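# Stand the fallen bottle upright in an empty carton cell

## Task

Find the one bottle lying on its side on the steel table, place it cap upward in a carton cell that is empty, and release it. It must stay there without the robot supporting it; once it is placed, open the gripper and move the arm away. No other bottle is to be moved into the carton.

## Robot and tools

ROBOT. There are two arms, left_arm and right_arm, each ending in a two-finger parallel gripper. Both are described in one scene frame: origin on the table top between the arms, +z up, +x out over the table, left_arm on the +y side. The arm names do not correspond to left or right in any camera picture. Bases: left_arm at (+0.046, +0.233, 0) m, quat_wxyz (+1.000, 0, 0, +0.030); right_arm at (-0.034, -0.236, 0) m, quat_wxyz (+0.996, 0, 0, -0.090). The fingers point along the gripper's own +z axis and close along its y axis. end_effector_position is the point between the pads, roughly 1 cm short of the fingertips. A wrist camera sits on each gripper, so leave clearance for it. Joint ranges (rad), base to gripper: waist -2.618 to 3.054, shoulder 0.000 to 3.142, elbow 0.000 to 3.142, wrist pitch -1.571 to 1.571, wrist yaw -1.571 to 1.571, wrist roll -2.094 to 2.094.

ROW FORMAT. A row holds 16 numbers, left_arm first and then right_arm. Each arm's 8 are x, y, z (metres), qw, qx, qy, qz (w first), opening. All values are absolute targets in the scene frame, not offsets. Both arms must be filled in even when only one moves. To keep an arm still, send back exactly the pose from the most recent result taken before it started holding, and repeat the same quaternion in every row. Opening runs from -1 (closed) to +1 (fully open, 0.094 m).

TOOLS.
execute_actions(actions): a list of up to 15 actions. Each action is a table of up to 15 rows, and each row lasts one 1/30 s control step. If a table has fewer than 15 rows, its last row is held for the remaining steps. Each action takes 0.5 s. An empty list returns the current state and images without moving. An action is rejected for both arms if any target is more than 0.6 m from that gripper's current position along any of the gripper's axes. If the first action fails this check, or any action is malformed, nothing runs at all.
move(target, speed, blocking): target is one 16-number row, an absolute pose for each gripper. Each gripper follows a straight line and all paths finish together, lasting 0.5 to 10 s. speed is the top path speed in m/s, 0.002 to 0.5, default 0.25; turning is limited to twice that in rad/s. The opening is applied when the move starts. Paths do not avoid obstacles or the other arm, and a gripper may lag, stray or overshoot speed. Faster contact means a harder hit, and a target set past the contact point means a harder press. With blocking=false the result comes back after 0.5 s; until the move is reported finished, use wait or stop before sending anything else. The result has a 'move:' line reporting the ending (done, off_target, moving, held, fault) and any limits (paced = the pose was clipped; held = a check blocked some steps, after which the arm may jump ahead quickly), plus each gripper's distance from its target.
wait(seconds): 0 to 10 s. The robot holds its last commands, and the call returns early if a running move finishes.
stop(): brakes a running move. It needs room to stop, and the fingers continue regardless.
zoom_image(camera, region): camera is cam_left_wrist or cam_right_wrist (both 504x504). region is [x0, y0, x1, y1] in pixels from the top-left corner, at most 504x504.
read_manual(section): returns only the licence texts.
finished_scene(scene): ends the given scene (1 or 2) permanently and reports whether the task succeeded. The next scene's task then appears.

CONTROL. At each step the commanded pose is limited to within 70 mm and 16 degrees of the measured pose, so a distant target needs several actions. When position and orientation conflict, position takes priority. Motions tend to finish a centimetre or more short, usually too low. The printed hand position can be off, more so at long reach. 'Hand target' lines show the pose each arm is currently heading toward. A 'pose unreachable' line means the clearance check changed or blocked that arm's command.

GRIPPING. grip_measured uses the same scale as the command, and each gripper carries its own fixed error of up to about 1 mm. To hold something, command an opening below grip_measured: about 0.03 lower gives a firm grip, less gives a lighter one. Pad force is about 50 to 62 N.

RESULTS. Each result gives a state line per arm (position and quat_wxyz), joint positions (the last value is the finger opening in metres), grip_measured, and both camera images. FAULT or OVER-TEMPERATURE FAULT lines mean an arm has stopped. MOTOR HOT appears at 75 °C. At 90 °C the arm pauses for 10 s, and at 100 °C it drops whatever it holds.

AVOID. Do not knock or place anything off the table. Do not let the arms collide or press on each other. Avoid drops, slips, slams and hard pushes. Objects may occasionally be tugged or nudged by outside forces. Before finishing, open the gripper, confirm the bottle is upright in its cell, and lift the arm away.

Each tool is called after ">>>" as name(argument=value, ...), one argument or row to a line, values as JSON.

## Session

>>> move(
  target=[0.3,0.2,0.41,0.38,0,0.925,0,1, 0.25,-0.3,0.41,0.38,0,0.925,0,1],
)

Scene clock: 5.30 s.
left_arm: end_effector_position=(+0.3037, +0.1903, +0.4017) grip_measured=+1.000 end_effector_quat_wxyz=(+0.368, +0.018, +0.929, -0.002) | right_arm: end_effector_position=(+0.2445, -0.2988, +0.4060) grip_measured=+1.000 end_effector_quat_wxyz=(+0.391, +0.009, +0.920, -0.000)
Joint positions: left_arm=[-0.353  1.319  2.058 -1.574 -0.183 -0.184  0.094] | right_arm=[-0.212  1.361  2.061 -1.505 -0.271 -0.262  0.094]
Joint velocities: left_arm=[-0.027 -0.007 -0.002  0.022 -0.007  0.037  0.   ] | right_arm=[-0.002 -0.017 -0.007 -0.037  0.007  0.022  0.   ]
Motor temperatures (°C, as the motors report them): left_arm=[26 28 26 29 27 24] | right_arm=[26 26 26 29 24 24]
Hand target (left_arm): +0.305, +0.195, +0.407; +0.375, +0.004, +0.927, +0.000
Hand target (right_arm): +0.246, -0.294, +0.410; +0.393, -0.002, +0.919, +0.005
Off the commanded pose (left_arm): 0.013 m, 2 deg.
Off the commanded pose (right_arm): 0.007 m, 2 deg.
joint sent to its limit (left arm) — the command would take joint 4 (wrist pitch) past its lower limit, so that joint was sent only as far as its limit.
move: off_target (left_arm)

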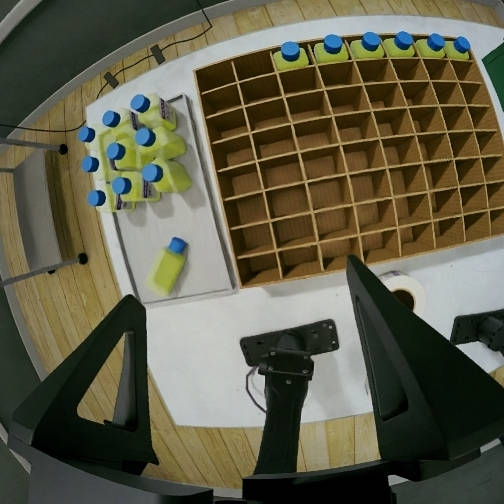

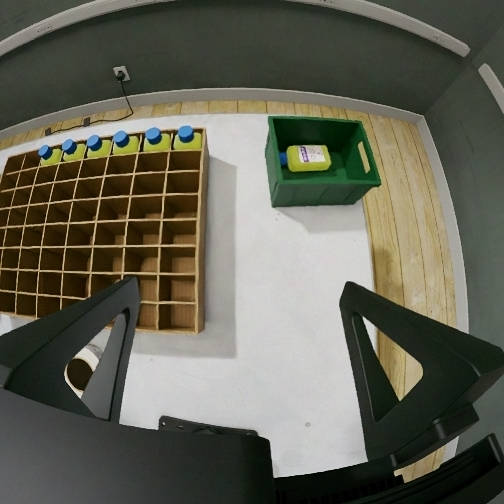

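>>> move(
  target=[0.31,0.43,0.16,0,0.317,0.948,0,1, 0.25,-0.3,0.41,0.38,0,0.925,0,1],
)

Scene clock: 9.57 s.
left_arm: end_effector_position=(+0.3063, +0.4243, +0.1590) grip_measured=+1.000 end_effector_quat_wxyz=(+0.007, +0.313, +0.949, -0.023) | right_arm: end_effector_position=(+0.2482, -0.3003, +0.4064) grip_measured=+1.000 end_effector_quat_wxyz=(+0.380, +0.006, +0.925, +0.002)
Joint positions: left_arm=[ 0.59   1.802  1.687 -1.486  0.038  1.288  0.094] | right_arm=[-0.212  1.405  2.12  -1.545 -0.271 -0.272  0.094]
Joint velocities: left_arm=[ 0.002 -0.002 -0.012  0.037 -0.081 -0.095  0.   ] | right_arm=[ 0.002 -0.027 -0.012  0.051 -0.022  0.037  0.   ]
Motor temperatures (°C, as the motors report them): left_arm=[26 28 26 29 27 24] | right_arm=[26 26 26 30 24 24]
Hand target (left_arm): +0.306, +0.428, +0.162; +0.013, +0.315, +0.949, -0.017
Hand target (right_arm): +0.250, -0.300, +0.410; +0.381, +0.000, +0.924, -0.000
Off the commanded pose (left_arm): 0.007 m, 3 deg.
Off the commanded pose (right_arm): 0.004 m, 1 deg.
joint sent to its limit (right arm) — the command would take joint 4 (wrist pitch) past its lower limit, so that joint was sent only as far as its limit.
move: off_target (left_arm)

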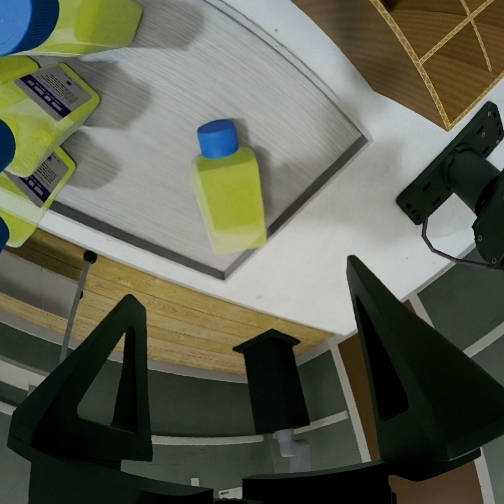

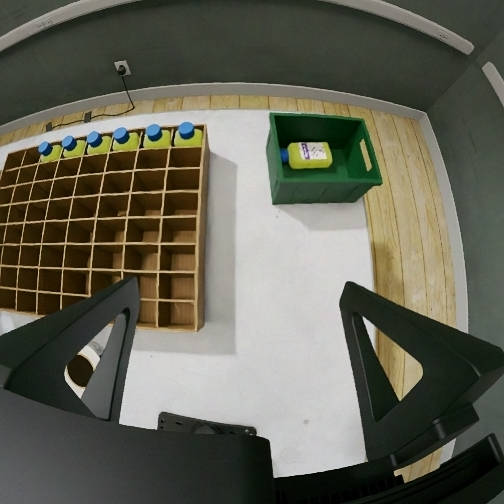

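>>> move(
  target=[0.326,0.425,0.075,0,0.25,0.968,0,1, 0.25,-0.3,0.41,0.38,0,0.925,0,1],
  speed=0.1,
)

Scene clock: 13.17 s.
left_arm: end_effector_position=(+0.3211, +0.4270, +0.0758) grip_measured=+1.000 end_effector_quat_wxyz=(-0.004, +0.250, +0.968, -0.001) | right_arm: end_effector_position=(+0.2482, -0.3003, +0.4064) grip_measured=+1.000 end_effector_quat_wxyz=(+0.380, +0.006, +0.925, +0.002)
Joint positions: left_arm=[ 0.548  1.843  1.409 -1.143 -0.004  1.112  0.094] | right_arm=[-0.212  1.405  2.12  -1.545 -0.271 -0.272  0.094]
Joint velocities: left_arm=[-0.012  0.002 -0.002 -0.051 -0.007  0.081  0.   ] | right_arm=[-0.012 -0.007 -0.012 -0.022 -0.037 -0.081  0.   ]
Motor temperatures (°C, as the motors report them): left_arm=[26 28 26 29 27 24] | right_arm=[26 26 27 30 24 24]
Hand target (left_arm): +0.324, +0.424, +0.075; -0.001, +0.250, +0.968, +0.000
Hand target (right_arm): +0.250, -0.300, +0.410; +0.382, +0.000, +0.924, -0.000
Off the commanded pose (left_arm): 0.005 m, 0 deg.
Off the commanded pose (right_arm): 0.004 m, 1 deg.
joint sent to its limit (right arm) — the command would take joint 4 (wrist pitch) past its lower limit, so that joint was sent only as far as its limit.
move: done

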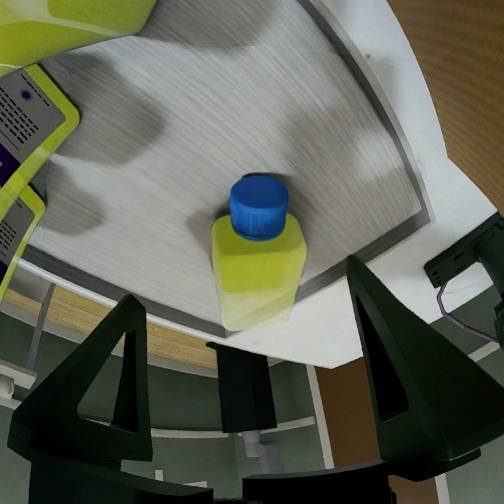

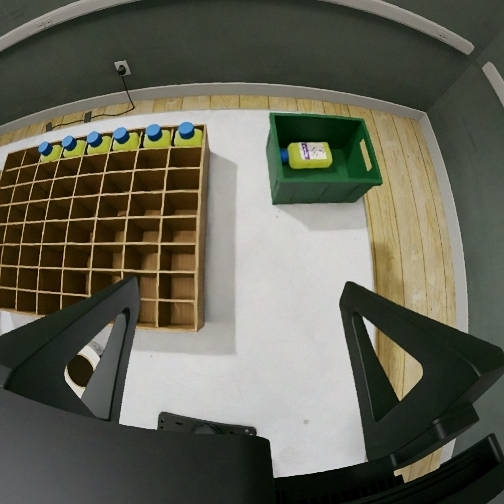

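>>> move(
  target=[0.32,0.42,0.035,0,0.25,0.968,0,1, 0.25,-0.3,0.41,0.38,0,0.925,0,1],
  speed=0.05,
)

>>> move(
  target=[0.32,0.42,0.036,0,0.25,0.968,0,-0.6, 0.25,-0.3,0.41,0.38,0,0.925,0,1],
  speed=0.05,
)

Scene clock: 16.80 s.
left_arm: end_effector_position=(+0.3162, +0.4239, +0.0376) grip_measured=+1.000 end_effector_quat_wxyz=(-0.002, +0.248, +0.969, +0.001) | right_arm: end_effector_position=(+0.2482, -0.3003, +0.4064) grip_measured=+1.000 end_effector_quat_wxyz=(+0.380, +0.006, +0.925, +0.002)
Joint positions: left_arm=[ 0.548  1.856  1.268 -0.984 -0.005  1.109  0.094] | right_arm=[-0.212  1.405  2.12  -1.545 -0.271 -0.272  0.094]
Joint velocities: left_arm=[-0.017 -0.017 -0.007  0.022 -0.051 -0.022  0.   ] | right_arm=[-0.002 -0.022  0.017  0.022 -0.007 -0.022  0.   ]
Motor temperatures (°C, as the motors report them): left_arm=[26 28 26 28 27 24] | right_arm=[26 26 27 30 24 24]
Hand target (left_arm): +0.319, +0.420, +0.035; -0.000, +0.250, +0.968, +0.000
Hand target (right_arm): +0.250, -0.300, +0.410; +0.382, +0.000, +0.924, -0.000
Off the commanded pose (left_arm): 0.006 m, 0 deg.
Off the commanded pose (right_arm): 0.004 m, 1 deg.
joint sent to its limit (right arm) — the command would take joint 4 (wrist pitch) past its lower limit, so that joint was sent only as far as its limit.
move: done

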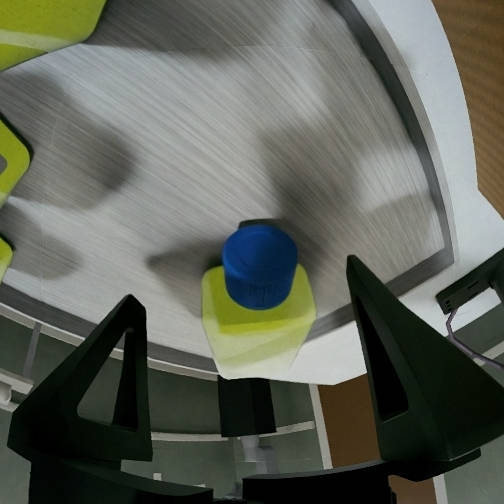

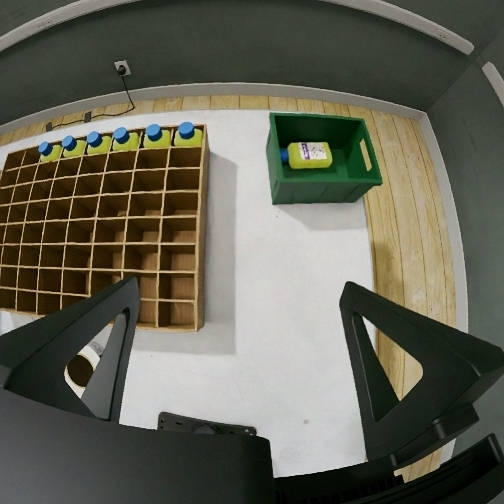

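Scene clock: 17.50 s.
left_arm: end_effector_position=(+0.3164, +0.4246, +0.0376) grip_measured=-0.489 end_effector_quat_wxyz=(-0.003, +0.247, +0.969, +0.003) | right_arm: end_effector_position=(+0.2482, -0.3003, +0.4064) grip_measured=+1.000 end_effector_quat_wxyz=(+0.380, +0.006, +0.925, +0.002)
Joint positions: left_arm=[ 0.548  1.856  1.268 -0.981 -0.008  1.107  0.024] | right_arm=[-0.212  1.405  2.12  -1.545 -0.271 -0.273  0.094]
Joint velocities: left_arm=[ 0.007 -0.007  0.007  0.007 -0.022 -0.007 -0.001] | right_arm=[ 0.007  0.012 -0.012  0.081 -0.007  0.081  0.   ]
Motor temperatures (°C, as the motors report them): left_arm=[26 28 26 28 27 24] | right_arm=[26 26 27 30 24 24]
Hand target (left_arm): +0.320, +0.420, +0.036; -0.000, +0.250, +0.968, -0.000
Hand target (right_arm): +0.250, -0.300, +0.410; +0.382, +0.000, +0.924, -0.000
Off the commanded pose (left_arm): 0.006 m, 1 deg.
Off the commanded pose (right_arm): 0.004 m, 1 deg.
joint sent to its limit (right arm) — the command would take joint 4 (wrist pitch) past its lower limit, so that joint was sent only as far as its limit.
move: done

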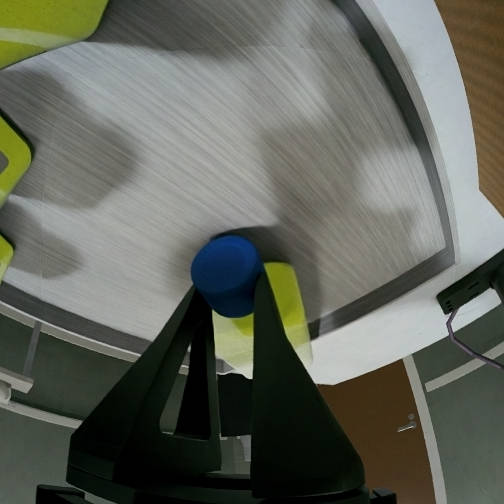

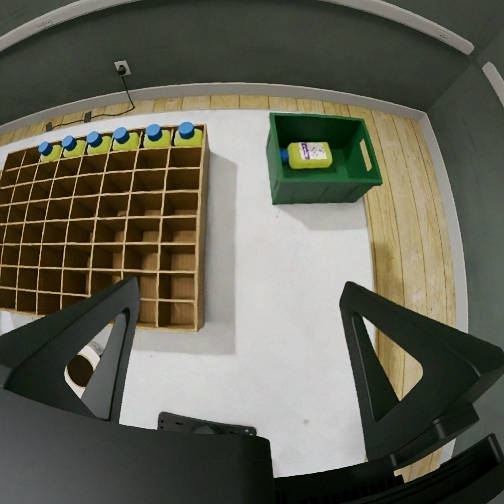

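Got the cap, skewed. Regrasp lower and further onto the body.

>>> move(
  target=[0.32,0.42,0.036,0,0.25,0.968,0,1, 0.25,-0.3,0.41,0.38,0,0.925,0,1],
)

>>> move(
  target=[0.3,0.424,0.026,0,0.2,0.98,0,1, 0.25,-0.3,0.41,0.38,0,0.925,0,1],
  speed=0.04,
)

>>> move(
  target=[0.3,0.424,0.027,0,0.2,0.98,0,-0.6, 0.25,-0.3,0.41,0.38,0,0.925,0,1],
  speed=0.05,
)

Scene clock: 20.97 s.
left_arm: end_effector_position=(+0.3163, +0.4247, +0.0376) grip_measured=+1.000 end_effector_quat_wxyz=(-0.003, +0.247, +0.969, +0.003) | right_arm: end_effector_position=(+0.2482, -0.3003, +0.4064) grip_measured=+1.000 end_effector_quat_wxyz=(+0.380, +0.006, +0.925, +0.002)
Joint positions: left_arm=[ 0.548  1.856  1.268 -0.981 -0.009  1.107  0.094] | right_arm=[-0.212  1.405  2.12  -1.545 -0.271 -0.273  0.094]
Joint velocities: left_arm=[ 0.002  0.007 -0.002  0.037  0.007  0.037  0.   ] | right_arm=[-0.007  0.002 -0.007  0.037  0.022 -0.007  0.   ]
Motor temperatures (°C, as the motors report them): left_arm=[26 29 26 28 27 24] | right_arm=[26 26 27 30 24 24]
Hand target (left_arm): +0.320, +0.420, +0.036; -0.000, +0.250, +0.968, +0.000
Hand target (right_arm): +0.250, -0.300, +0.410; +0.382, +0.000, +0.924, -0.000
Off the commanded pose (left_arm): 0.006 m, 1 deg.
Off the commanded pose (right_arm): 0.004 m, 1 deg.
joint sent to its limit (right arm) — the command would take joint 4 (wrist pitch) past its lower limit, so that joint was sent only as far as its limit.
move: done

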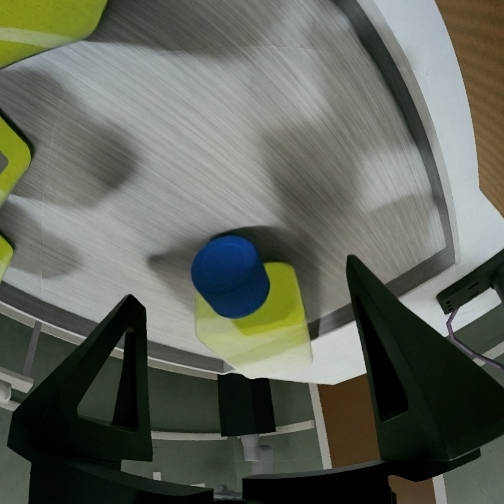

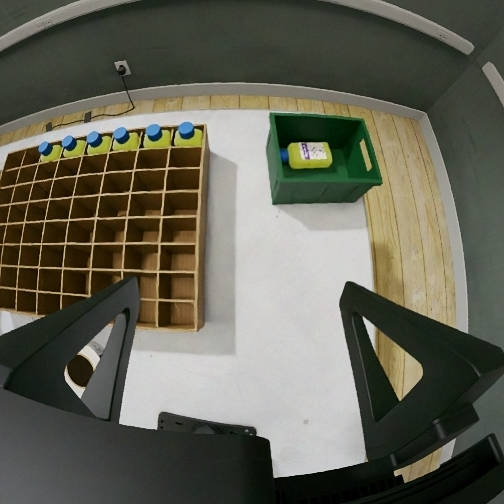

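Scene clock: 22.47 s.
left_arm: end_effector_position=(+0.3001, +0.4215, +0.0219) grip_measured=+1.000 end_effector_quat_wxyz=(-0.011, +0.211, +0.977, -0.005) | right_arm: end_effector_position=(+0.2482, -0.3003, +0.4064) grip_measured=+1.000 end_effector_quat_wxyz=(+0.380, +0.006, +0.925, +0.002)
Joint positions: left_arm=[ 0.568  1.846  1.188 -0.936 -0.009  1.052  0.094] | right_arm=[-0.212  1.405  2.12  -1.545 -0.271 -0.273  0.094]
Joint velocities: left_arm=[0.007 0.007 0.012 0.037 0.022 0.007 0.   ] | right_arm=[-0.012  0.002  0.007  0.037 -0.007  0.051  0.   ]
Motor temperatures (°C, as the motors report them): left_arm=[26 29 26 28 27 24] | right_arm=[26 26 27 30 24 24]
Hand target (left_arm): +0.300, +0.424, +0.026; +0.000, +0.200, +0.980, -0.000
Hand target (right_arm): +0.250, -0.300, +0.410; +0.382, +0.000, +0.924, -0.000
Off the commanded pose (left_arm): 0.005 m, 2 deg.
Off the commanded pose (right_arm): 0.004 m, 1 deg.
joint sent to its limit (right arm) — the command would take joint 4 (wrist pitch) past its lower limit, so that joint was sent only as far as its limit.
move: done

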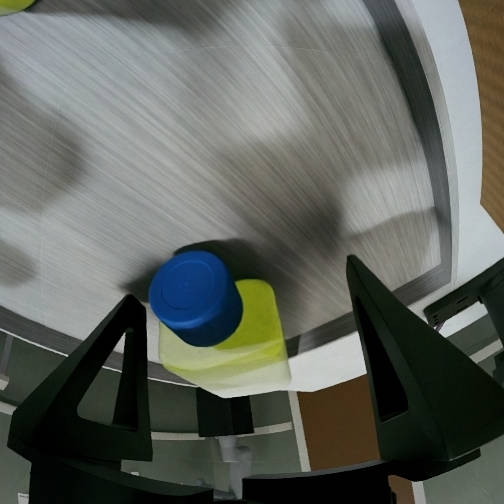

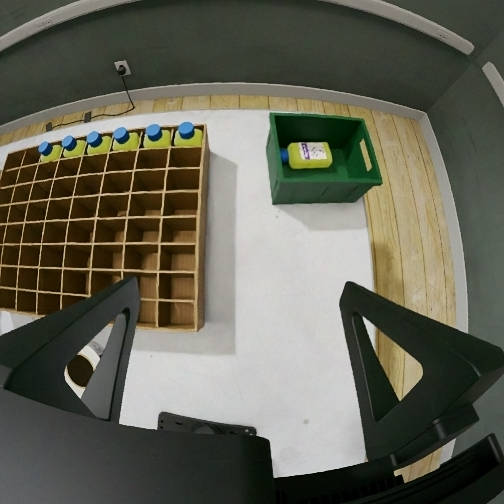

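Scene clock: 23.17 s.
left_arm: end_effector_position=(+0.3001, +0.4220, +0.0218) grip_measured=+0.005 end_effector_quat_wxyz=(-0.011, +0.210, +0.978, -0.004) | right_arm: end_effector_position=(+0.2482, -0.3003, +0.4064) grip_measured=+1.000 end_effector_quat_wxyz=(+0.380, +0.006, +0.925, +0.002)
Joint positions: left_arm=[ 0.568  1.846  1.188 -0.934 -0.011  1.051  0.047] | right_arm=[-0.212  1.405  2.12  -1.545 -0.271 -0.273  0.094]
Joint velocities: left_arm=[0.002 0.002 0.017 0.066 0.022 0.007 0.   ] | right_arm=[-0.002 -0.012  0.002  0.022 -0.007  0.022  0.   ]
Motor temperatures (°C, as the motors report them): left_arm=[26 29 26 28 27 24] | right_arm=[26 26 27 30 24 24]
Hand target (left_arm): +0.300, +0.424, +0.027; -0.000, +0.200, +0.980, -0.000
Hand target (right_arm): +0.250, -0.300, +0.410; +0.382, +0.000, +0.924, -0.000
Off the commanded pose (left_arm): 0.006 m, 2 deg.
Off the commanded pose (right_arm): 0.004 m, 1 deg.
joint sent to its limit (right arm) — the command would take joint 4 (wrist pitch) past its lower limit, so that joint was sent only as far as its limit.
move: done

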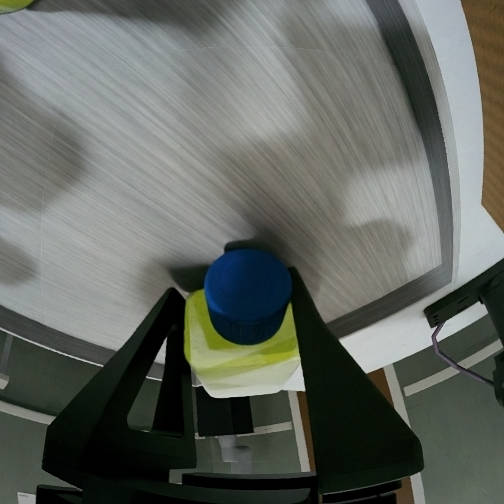

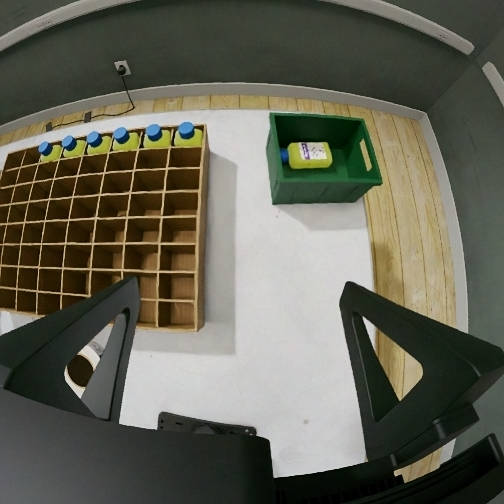

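Marginal, skewed; move 1 cm further onto the body.

>>> move(
  target=[0.3,0.424,0.028,0,0.2,0.98,0,0.6, 0.25,-0.3,0.41,0.38,0,0.925,0,1],
)

>>> move(
  target=[0.288,0.431,0.03,0,0.25,0.968,0,0.6, 0.25,-0.3,0.41,0.38,0,0.925,0,1],
  speed=0.04,
)

>>> move(
  target=[0.288,0.431,0.03,0,0.25,0.968,0,-0.1, 0.25,-0.3,0.41,0.38,0,0.925,0,1],
  speed=0.05,
)

Scene clock: 26.97 s.
left_arm: end_effector_position=(+0.3000, +0.4221, +0.0218) grip_measured=+0.598 end_effector_quat_wxyz=(-0.012, +0.210, +0.978, -0.004) | right_arm: end_effector_position=(+0.2482, -0.3003, +0.4064) grip_measured=+1.000 end_effector_quat_wxyz=(+0.380, +0.006, +0.925, +0.002)
Joint positions: left_arm=[ 0.568  1.846  1.188 -0.934 -0.012  1.051  0.075] | right_arm=[-0.212  1.405  2.12  -1.545 -0.271 -0.273  0.094]
Joint velocities: left_arm=[ 0.012  0.007 -0.012  0.007  0.037  0.037  0.   ] | right_arm=[-0.002 -0.002 -0.002 -0.081  0.037  0.022  0.   ]
Motor temperatures (°C, as the motors report them): left_arm=[26 29 26 28 27 24] | right_arm=[26 26 27 30 24 24]
Hand target (left_arm): +0.300, +0.424, +0.028; -0.000, +0.200, +0.980, +0.000
Hand target (right_arm): +0.250, -0.300, +0.410; +0.382, +0.000, +0.924, -0.000
Off the commanded pose (left_arm): 0.006 m, 2 deg.
Off the commanded pose (right_arm): 0.004 m, 1 deg.
joint sent to its limit (right arm) — the command would take joint 4 (wrist pitch) past its lower limit, so that joint was sent only as far as its limit.
move: done

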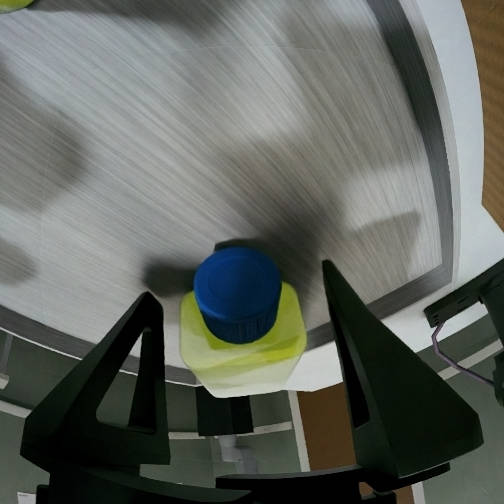

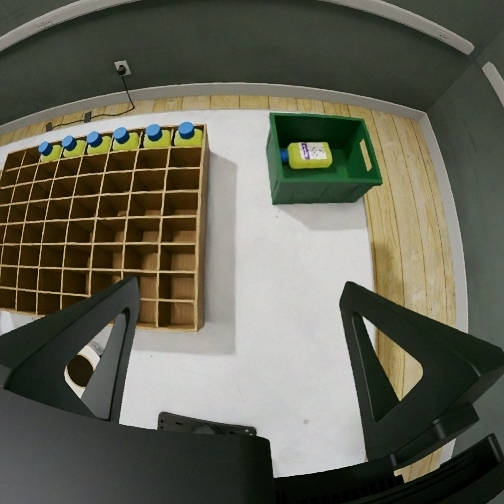

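Scene clock: 28.30 s.
left_arm: end_effector_position=(+0.2904, +0.4310, +0.0255) grip_measured=+0.598 end_effector_quat_wxyz=(-0.009, +0.249, +0.969, -0.001) | right_arm: end_effector_position=(+0.2482, -0.3003, +0.4064) grip_measured=+1.000 end_effector_quat_wxyz=(+0.380, +0.006, +0.925, +0.002)
Joint positions: left_arm=[ 0.609  1.824  1.175 -0.933 -0.013  1.171  0.075] | right_arm=[-0.212  1.405  2.12  -1.545 -0.271 -0.273  0.094]
Joint velocities: left_arm=[-0.012  0.022 -0.012 -0.051  0.022  0.007 -0.001] | right_arm=[-0.002 -0.007  0.002 -0.007  0.022 -0.007  0.   ]
Motor temperatures (°C, as the motors report them): left_arm=[26 29 26 28 27 24] | right_arm=[26 26 27 31 24 24]
Hand target (left_arm): +0.289, +0.431, +0.030; +0.001, +0.250, +0.968, +0.000
Hand target (right_arm): +0.250, -0.300, +0.410; +0.382, +0.000, +0.924, -0.000
Off the commanded pose (left_arm): 0.005 m, 1 deg.
Off the commanded pose (right_arm): 0.004 m, 1 deg.
joint sent to its limit (right arm) — the command would take joint 4 (wrist pitch) past its lower limit, so that joint was sent only as far as its limit.
move: done

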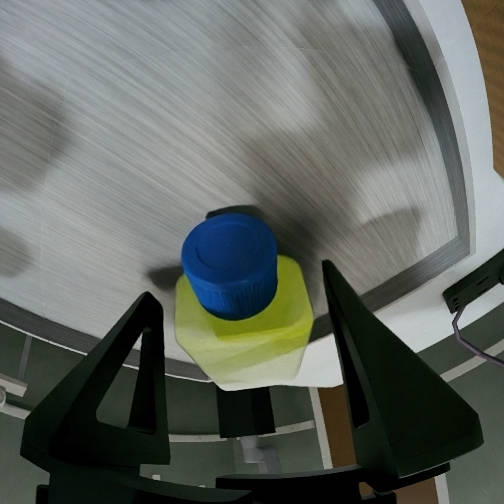

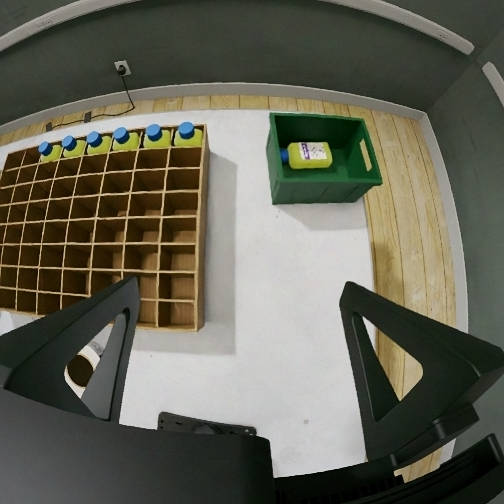

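Scene clock: 29.00 s.
left_arm: end_effector_position=(+0.2903, +0.4311, +0.0255) grip_measured=+0.132 end_effector_quat_wxyz=(-0.009, +0.250, +0.968, -0.000) | right_arm: end_effector_position=(+0.2482, -0.3003, +0.4064) grip_measured=+1.000 end_effector_quat_wxyz=(+0.380, +0.006, +0.925, +0.002)
Joint positions: left_arm=[ 0.609  1.824  1.175 -0.933 -0.014  1.173  0.053] | right_arm=[-0.212  1.405  2.12  -1.545 -0.271 -0.273  0.094]
Joint velocities: left_arm=[-0.002 -0.007 -0.002 -0.007 -0.022 -0.022  0.001] | right_arm=[-0.007 -0.017 -0.002 -0.007 -0.037 -0.022  0.   ]
Motor temperatures (°C, as the motors report them): left_arm=[26 29 26 28 27 24] | right_arm=[26 26 27 31 24 24]
Hand target (left_arm): +0.288, +0.431, +0.030; +0.000, +0.250, +0.968, +0.000
Hand target (right_arm): +0.250, -0.300, +0.410; +0.382, +0.000, +0.924, -0.000
Off the commanded pose (left_arm): 0.005 m, 1 deg.
Off the commanded pose (right_arm): 0.004 m, 1 deg.
joint sent to its limit (right arm) — the command would take joint 4 (wrist pitch) past its lower limit, so that joint was sent only as far as its limit.
move: done

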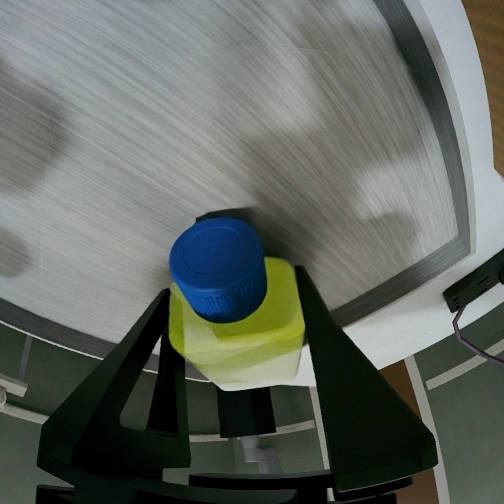

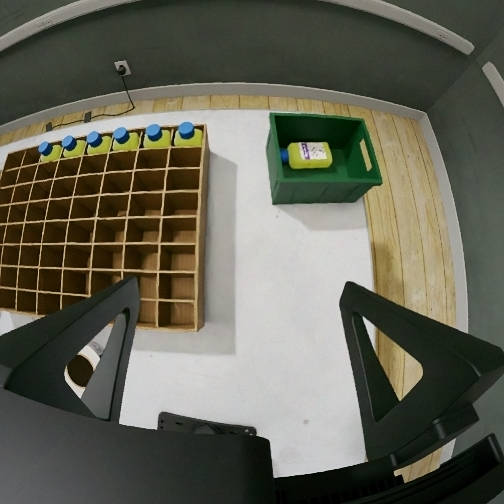

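Skewed the other way; it may align on lifting.

>>> move(
  target=[0.3,0.42,0.2,0,0.25,0.968,0,-0.1, 0.25,-0.3,0.41,0.38,0,0.925,0,1],
  speed=0.1,
)

>>> move(
  target=[0.42,0.1,0.23,0.707,-0.02,0.707,-0.02,-0.1, 0.4,-0.12,0.295,0.569,-0.427,0.578,0.4,1],
  speed=0.2,
)

Scene clock: 33.07 s.
left_arm: end_effector_position=(+0.3012, +0.4277, +0.1880) grip_measured=+0.132 end_effector_quat_wxyz=(-0.000, +0.250, +0.968, +0.008) | right_arm: end_effector_position=(+0.2482, -0.3003, +0.4064) grip_measured=+1.000 end_effector_quat_wxyz=(+0.380, +0.006, +0.925, +0.002)
Joint positions: left_arm=[ 0.582  1.773  1.77  -1.556 -0.01   1.146  0.053] | right_arm=[-0.212  1.405  2.12  -1.545 -0.271 -0.273  0.094]
Joint velocities: left_arm=[-0.002 -0.012 -0.012  0.037 -0.066 -0.037 -0.001] | right_arm=[ 0.012 -0.022  0.002  0.037 -0.051  0.051  0.   ]
Motor temperatures (°C, as the motors report them): left_arm=[26 30 26 28 27 24] | right_arm=[26 26 27 31 24 24]
Hand target (left_arm): +0.303, +0.423, +0.199; +0.009, +0.251, +0.968, +0.012
Hand target (right_arm): +0.250, -0.300, +0.410; +0.382, +0.000, +0.924, -0.000
Off the commanded pose (left_arm): 0.014 m, 1 deg.
Off the commanded pose (right_arm): 0.004 m, 1 deg.
joint sent to its limit (left arm) — the command would take joint 4 (wrist pitch) past its lower limit, so that joint was sent only as far as its limit.
joint sent to its limit (right arm) — the command would take joint 4 (wrist pitch) past its lower limit, so that joint was sent only as far as its limit.
move: off_target (left_arm)

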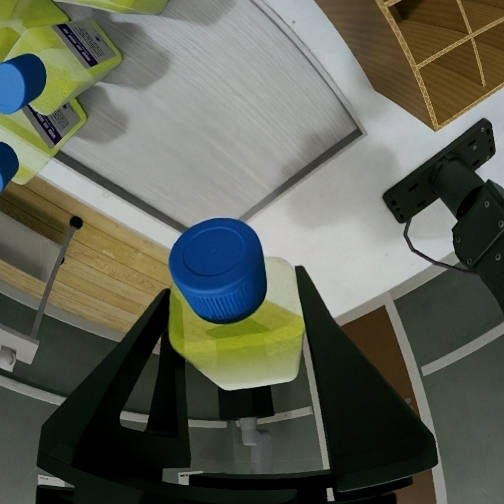

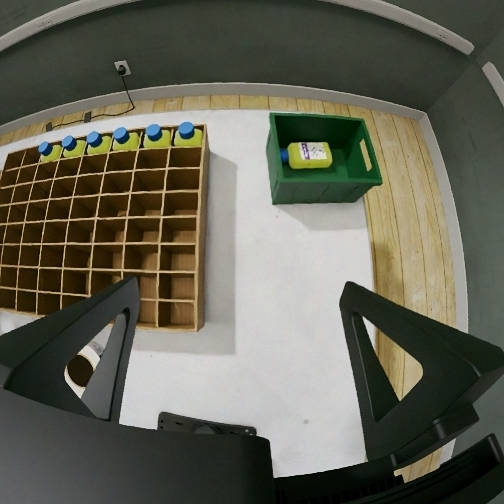

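Scene clock: 38.10 s.
left_arm: end_effector_position=(+0.4215, +0.1085, +0.2098) grip_measured=+0.132 end_effector_quat_wxyz=(+0.684, +0.006, +0.729, +0.016) | right_arm: end_effector_position=(+0.3982, -0.1230, +0.3025) grip_measured=+1.000 end_effector_quat_wxyz=(+0.585, -0.428, +0.572, +0.383)
Joint positions: left_arm=[-0.636  1.352  0.475  0.802 -0.591 -0.01   0.053] | right_arm=[ 0.032  1.73   1.229  0.39  -1.368 -0.172  0.094]
Joint velocities: left_arm=[-0.002  0.012 -0.007  0.007  0.051 -0.037 -0.   ] | right_arm=[-0.022 -0.002 -0.007  0.051  0.022  0.125  0.   ]
Motor temperatures (°C, as the motors report them): left_arm=[26 29 27 29 27 24] | right_arm=[26 26 27 31 24 24]
Hand target (left_arm): +0.421, +0.104, +0.225; +0.704, +0.000, +0.710, +0.003
Hand target (right_arm): +0.395, -0.119, +0.295; +0.575, -0.426, +0.575, +0.397
Off the commanded pose (left_arm): 0.022 m, 6 deg.
Off the commanded pose (right_arm): 0.008 m, 3 deg.
move: off_target (left_arm, right_arm)

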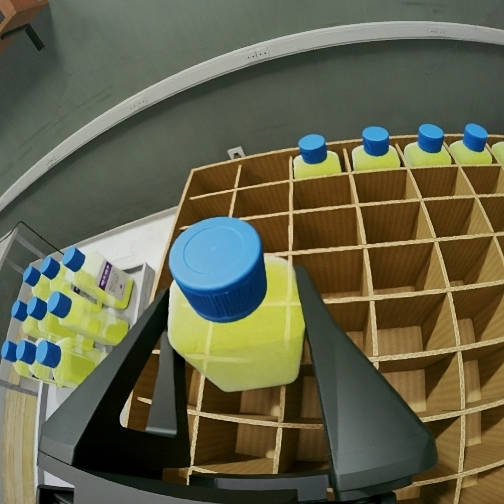

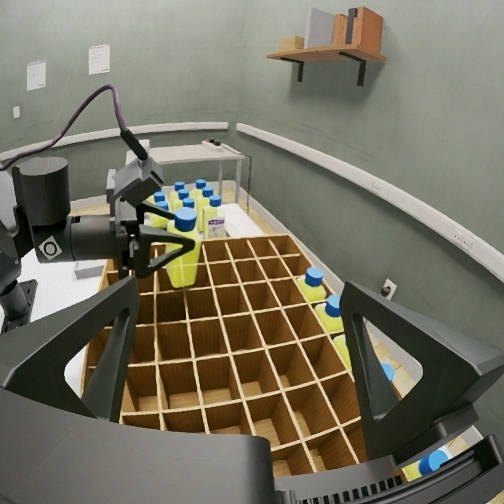

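>>> move(
  target=[0.42,0.1,0.205,0.72,0.07,0.69,-0.005,-0.1, 0.4,-0.12,0.295,0.569,-0.427,0.578,0.4,1],
  speed=0.05,
)

>>> zoom_image(
  camera="cam_right_wrist",
  region=[80,180,280,340],
)

Scene clock: 42.83 s.
left_arm: end_effector_position=(+0.4187, +0.0970, +0.1975) grip_measured=+0.132 end_effector_quat_wxyz=(+0.708, +0.074, +0.702, -0.002) | right_arm: end_effector_position=(+0.3995, -0.1230, +0.2938) grip_measured=+1.000 end_effector_quat_wxyz=(+0.574, -0.421, +0.581, +0.395)
Joint positions: left_arm=[-0.603  1.438  0.382  1.061 -0.434  0.104  0.053] | right_arm=[ 0.032  1.744  1.228  0.363 -1.374 -0.174  0.094]
Joint velocities: left_arm=[-0.022  0.022 -0.007 -0.022 -0.007  0.007 -0.   ] | right_arm=[-0.002  0.017 -0.007  0.007 -0.066 -0.11   0.   ]
Motor temperatures (°C, as the motors report them): left_arm=[26 29 27 31 27 24] | right_arm=[26 26 27 31 24 24]
Hand target (left_arm): +0.420, +0.100, +0.205; +0.721, +0.070, +0.690, -0.004
Hand target (right_arm): +0.400, -0.120, +0.295; +0.570, -0.426, +0.577, +0.400
Off the commanded pose (left_arm): 0.008 m, 2 deg.
Off the commanded pose (right_arm): 0.003 m, 1 deg.
move: done

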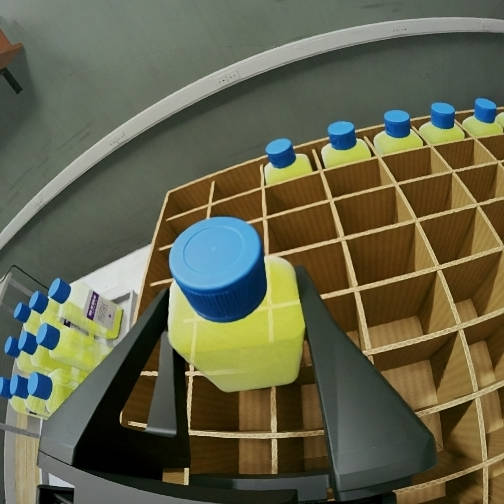

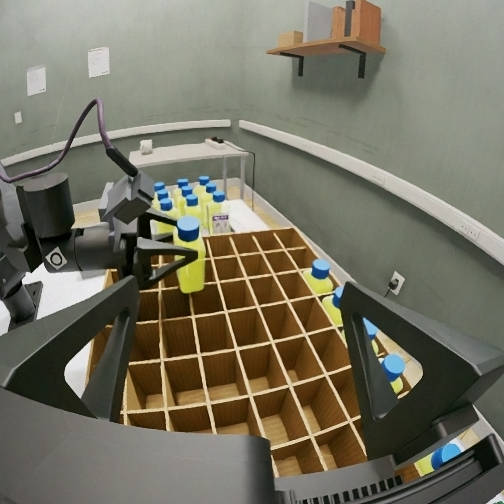

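Region (80, 180, 280, 340) of cam_right_wrist's 504x504 image, scaled by 2.520, with more detail than that image has; it fills the top 403 rows of this view, and the rest is white.

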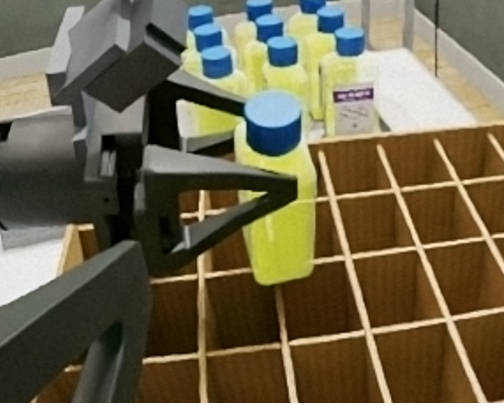

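>>> move(
  target=[0.436,0.123,0.195,0.72,0.07,0.69,-0.005,-0.1, 0.4,-0.12,0.295,0.569,-0.427,0.578,0.4,1],
  speed=0.04,
)

>>> zoom_image(
  camera="cam_right_wrist",
  region=[80,180,280,340],
)

Scene clock: 47.30 s.
left_arm: end_effector_position=(+0.4358, +0.1200, +0.1905) grip_measured=+0.132 end_effector_quat_wxyz=(+0.711, +0.073, +0.699, -0.002) | right_arm: end_effector_position=(+0.3994, -0.1230, +0.2933) grip_measured=+1.000 end_effector_quat_wxyz=(+0.573, -0.421, +0.582, +0.395)
Joint positions: left_arm=[-0.48   1.502  0.382  1.133 -0.312  0.105  0.053] | right_arm=[ 0.032  1.744  1.228  0.358 -1.374 -0.178  0.094]
Joint velocities: left_arm=[-0.022  0.002 -0.002 -0.081 -0.022 -0.051  0.001] | right_arm=[ 0.002 -0.002 -0.007  0.007  0.007 -0.022  0.   ]
Motor temperatures (°C, as the motors report them): left_arm=[26 29 27 32 27 24] | right_arm=[26 27 28 31 24 24]
Hand target (left_arm): +0.436, +0.123, +0.195; +0.719, +0.069, +0.691, -0.006
Hand target (right_arm): +0.400, -0.120, +0.295; +0.570, -0.426, +0.577, +0.400
Off the commanded pose (left_arm): 0.005 m, 2 deg.
Off the commanded pose (right_arm): 0.003 m, 1 deg.
move: done

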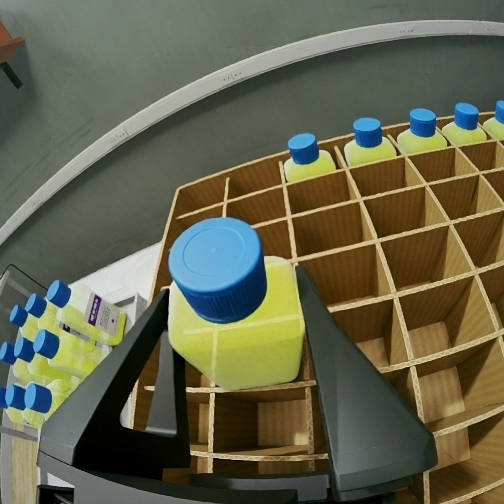

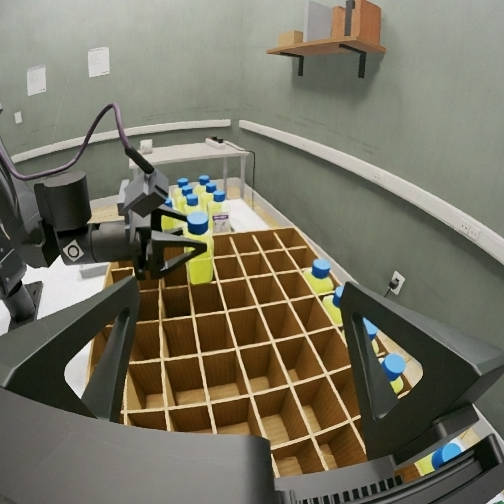

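Region (80, 180, 280, 340) of cam_right_wrist's 504x504 image, scaled by 2.520, with more detail than that image has; it fills the top 403 rows of this view, and the rest is white.

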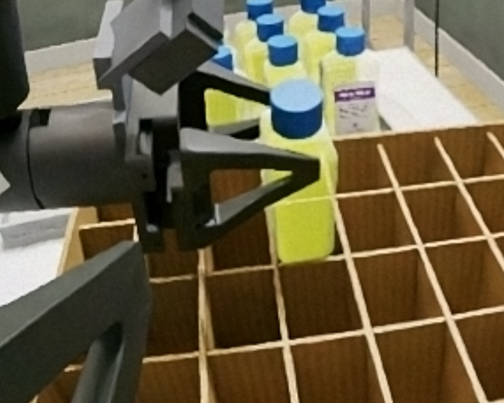

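>>> move(
  target=[0.439,0.125,0.16,0.72,0.07,0.69,-0.005,-0.1, 0.4,-0.12,0.295,0.569,-0.427,0.578,0.4,1],
  speed=0.02,
)

>>> zoom_image(
  camera="cam_right_wrist",
  region=[80,180,280,340],
)

Scene clock: 51.33 s.
left_arm: end_effector_position=(+0.4382, +0.1231, +0.1587) grip_measured=+0.132 end_effector_quat_wxyz=(+0.714, +0.071, +0.696, -0.002) | right_arm: end_effector_position=(+0.3993, -0.1229, +0.2932) grip_measured=+1.000 end_effector_quat_wxyz=(+0.573, -0.421, +0.582, +0.395)
Joint positions: left_arm=[-0.467  1.698  0.34   1.38  -0.303  0.105  0.053] | right_arm=[ 0.032  1.744  1.228  0.357 -1.374 -0.179  0.094]
Joint velocities: left_arm=[-0.012  0.022 -0.022 -0.022 -0.022 -0.022  0.001] | right_arm=[ 0.017 -0.007 -0.012  0.007  0.037 -0.051  0.   ]
Motor temperatures (°C, as the motors report them): left_arm=[26 29 27 32 27 24] | right_arm=[26 27 28 31 24 24]
Hand target (left_arm): +0.438, +0.125, +0.161; +0.720, +0.070, +0.690, -0.005
Hand target (right_arm): +0.400, -0.120, +0.295; +0.570, -0.426, +0.577, +0.400
Off the commanded pose (left_arm): 0.002 m, 1 deg.
Off the commanded pose (right_arm): 0.004 m, 1 deg.
move: done

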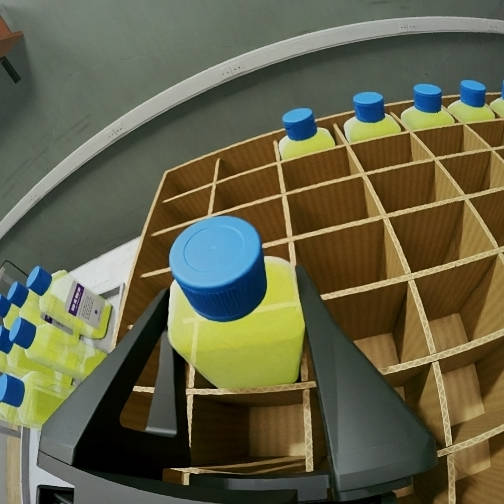

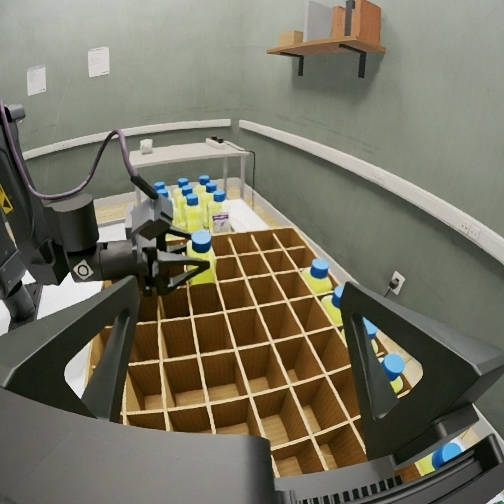

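Region (80, 180, 280, 340) of cam_right_wrist's 504x504 image, scaled by 2.520, with more detail than that image has; it fills the top 403 rows of this view, and the rest is white.

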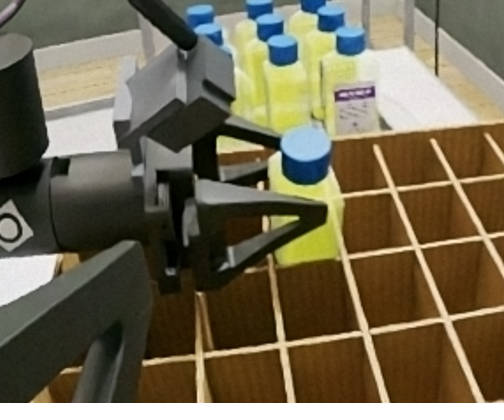

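>>> move(
  target=[0.439,0.125,0.16,0.72,0.07,0.69,-0.005,0.5, 0.4,-0.12,0.295,0.569,-0.427,0.578,0.4,1],
  speed=0.02,
)

>>> move(
  target=[0.4,0.13,0.26,0.72,0.07,0.69,-0.005,0.5, 0.4,-0.12,0.295,0.569,-0.427,0.578,0.4,1],
  speed=0.1,
)

Scene clock: 54.87 s.
left_arm: end_effector_position=(+0.4383, +0.1217, +0.1582) grip_measured=+0.498 end_effector_quat_wxyz=(+0.716, +0.073, +0.695, -0.005) | right_arm: end_effector_position=(+0.3993, -0.1229, +0.2931) grip_measured=+1.000 end_effector_quat_wxyz=(+0.573, -0.421, +0.582, +0.395)
Joint positions: left_arm=[-0.466  1.709  0.339  1.395 -0.295  0.105  0.07 ] | right_arm=[ 0.032  1.744  1.228  0.356 -1.374 -0.179  0.094]
Joint velocities: left_arm=[-0.007  0.007 -0.007  0.037 -0.095 -0.022  0.   ] | right_arm=[-0.002 -0.002 -0.002  0.022  0.007 -0.007  0.   ]
Motor temperatures (°C, as the motors report them): left_arm=[26 29 26 33 27 24] | right_arm=[26 27 28 31 24 24]
Hand target (left_arm): +0.439, +0.125, +0.160; +0.720, +0.070, +0.690, -0.005
Hand target (right_arm): +0.400, -0.120, +0.295; +0.570, -0.426, +0.577, +0.400
Off the commanded pose (left_arm): 0.004 m, 1 deg.
Off the commanded pose (right_arm): 0.004 m, 1 deg.
move: done

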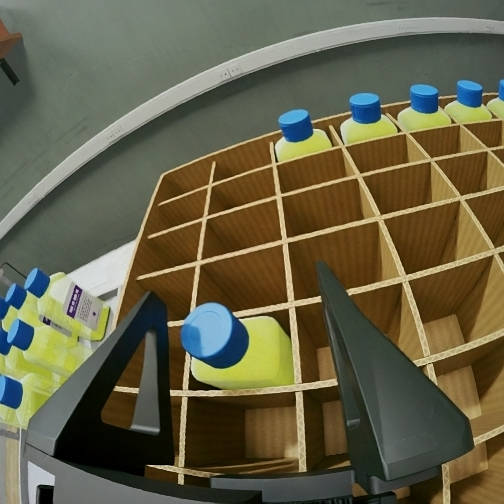

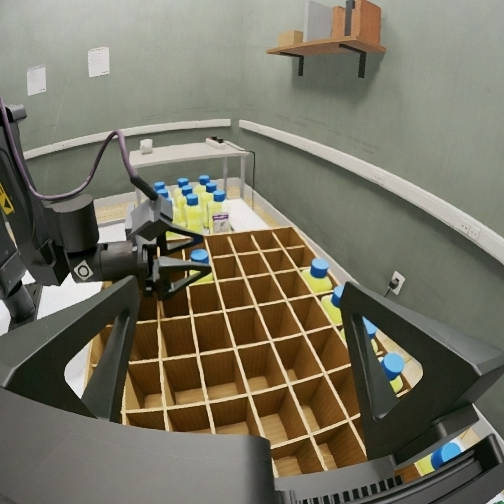

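Scene clock: 56.63 s.
left_arm: end_effector_position=(+0.4031, +0.1320, +0.2410) grip_measured=+0.498 end_effector_quat_wxyz=(+0.707, +0.074, +0.703, +0.001) | right_arm: end_effector_position=(+0.3993, -0.1229, +0.2931) grip_measured=+1.000 end_effector_quat_wxyz=(+0.573, -0.421, +0.582, +0.395)
Joint positions: left_arm=[-0.496  1.114  0.401  0.714 -0.333  0.106  0.07 ] | right_arm=[ 0.032  1.744  1.228  0.356 -1.374 -0.18   0.094]
Joint velocities: left_arm=[ 0.012 -0.022  0.002 -0.037  0.007  0.037 -0.   ] | right_arm=[-0.012  0.002 -0.017 -0.051 -0.007  0.022  0.   ]
Motor temperatures (°C, as the motors report them): left_arm=[26 29 27 33 27 24] | right_arm=[26 27 28 31 24 24]
Hand target (left_arm): +0.402, +0.129, +0.258; +0.720, +0.070, +0.690, -0.005
Hand target (right_arm): +0.400, -0.120, +0.295; +0.570, -0.426, +0.577, +0.400
Off the commanded pose (left_arm): 0.019 m, 2 deg.
Off the commanded pose (right_arm): 0.004 m, 1 deg.
move: off_target (left_arm)

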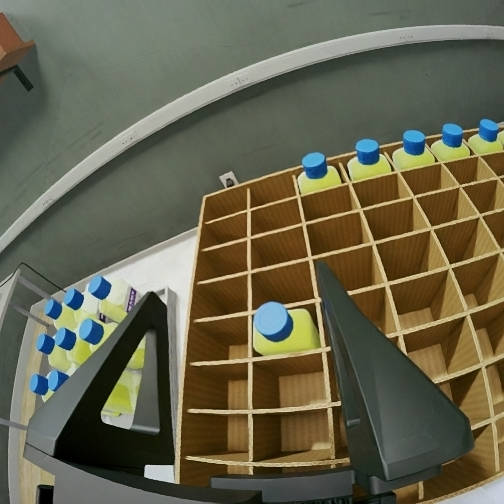

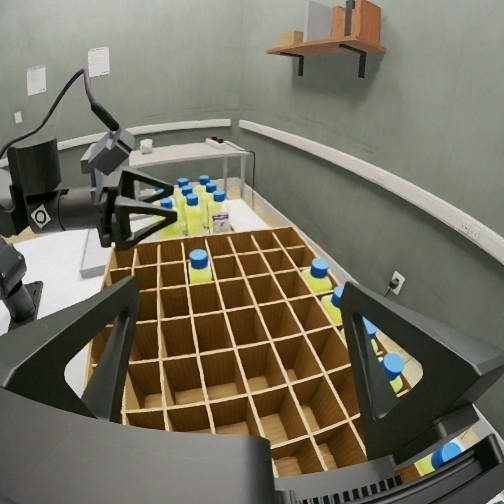

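>>> zoom_image(
  camera="cam_right_wrist",
  region=[150,220,350,340],
)

Region (150, 220, 350, 340) of cam_right_wrist's 504x504 image, scaled by 2.520, with more detail than that image has; it fills the top 302 rows of this view, and the rest is white.

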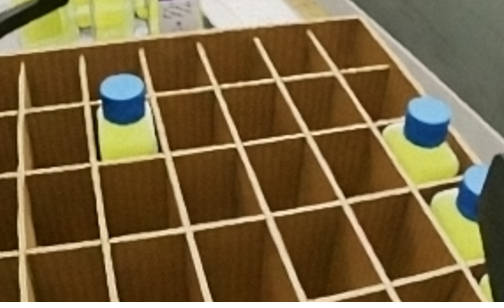

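>>> finished_scene(
  scene=2,
)

The scene is finished: the task was done.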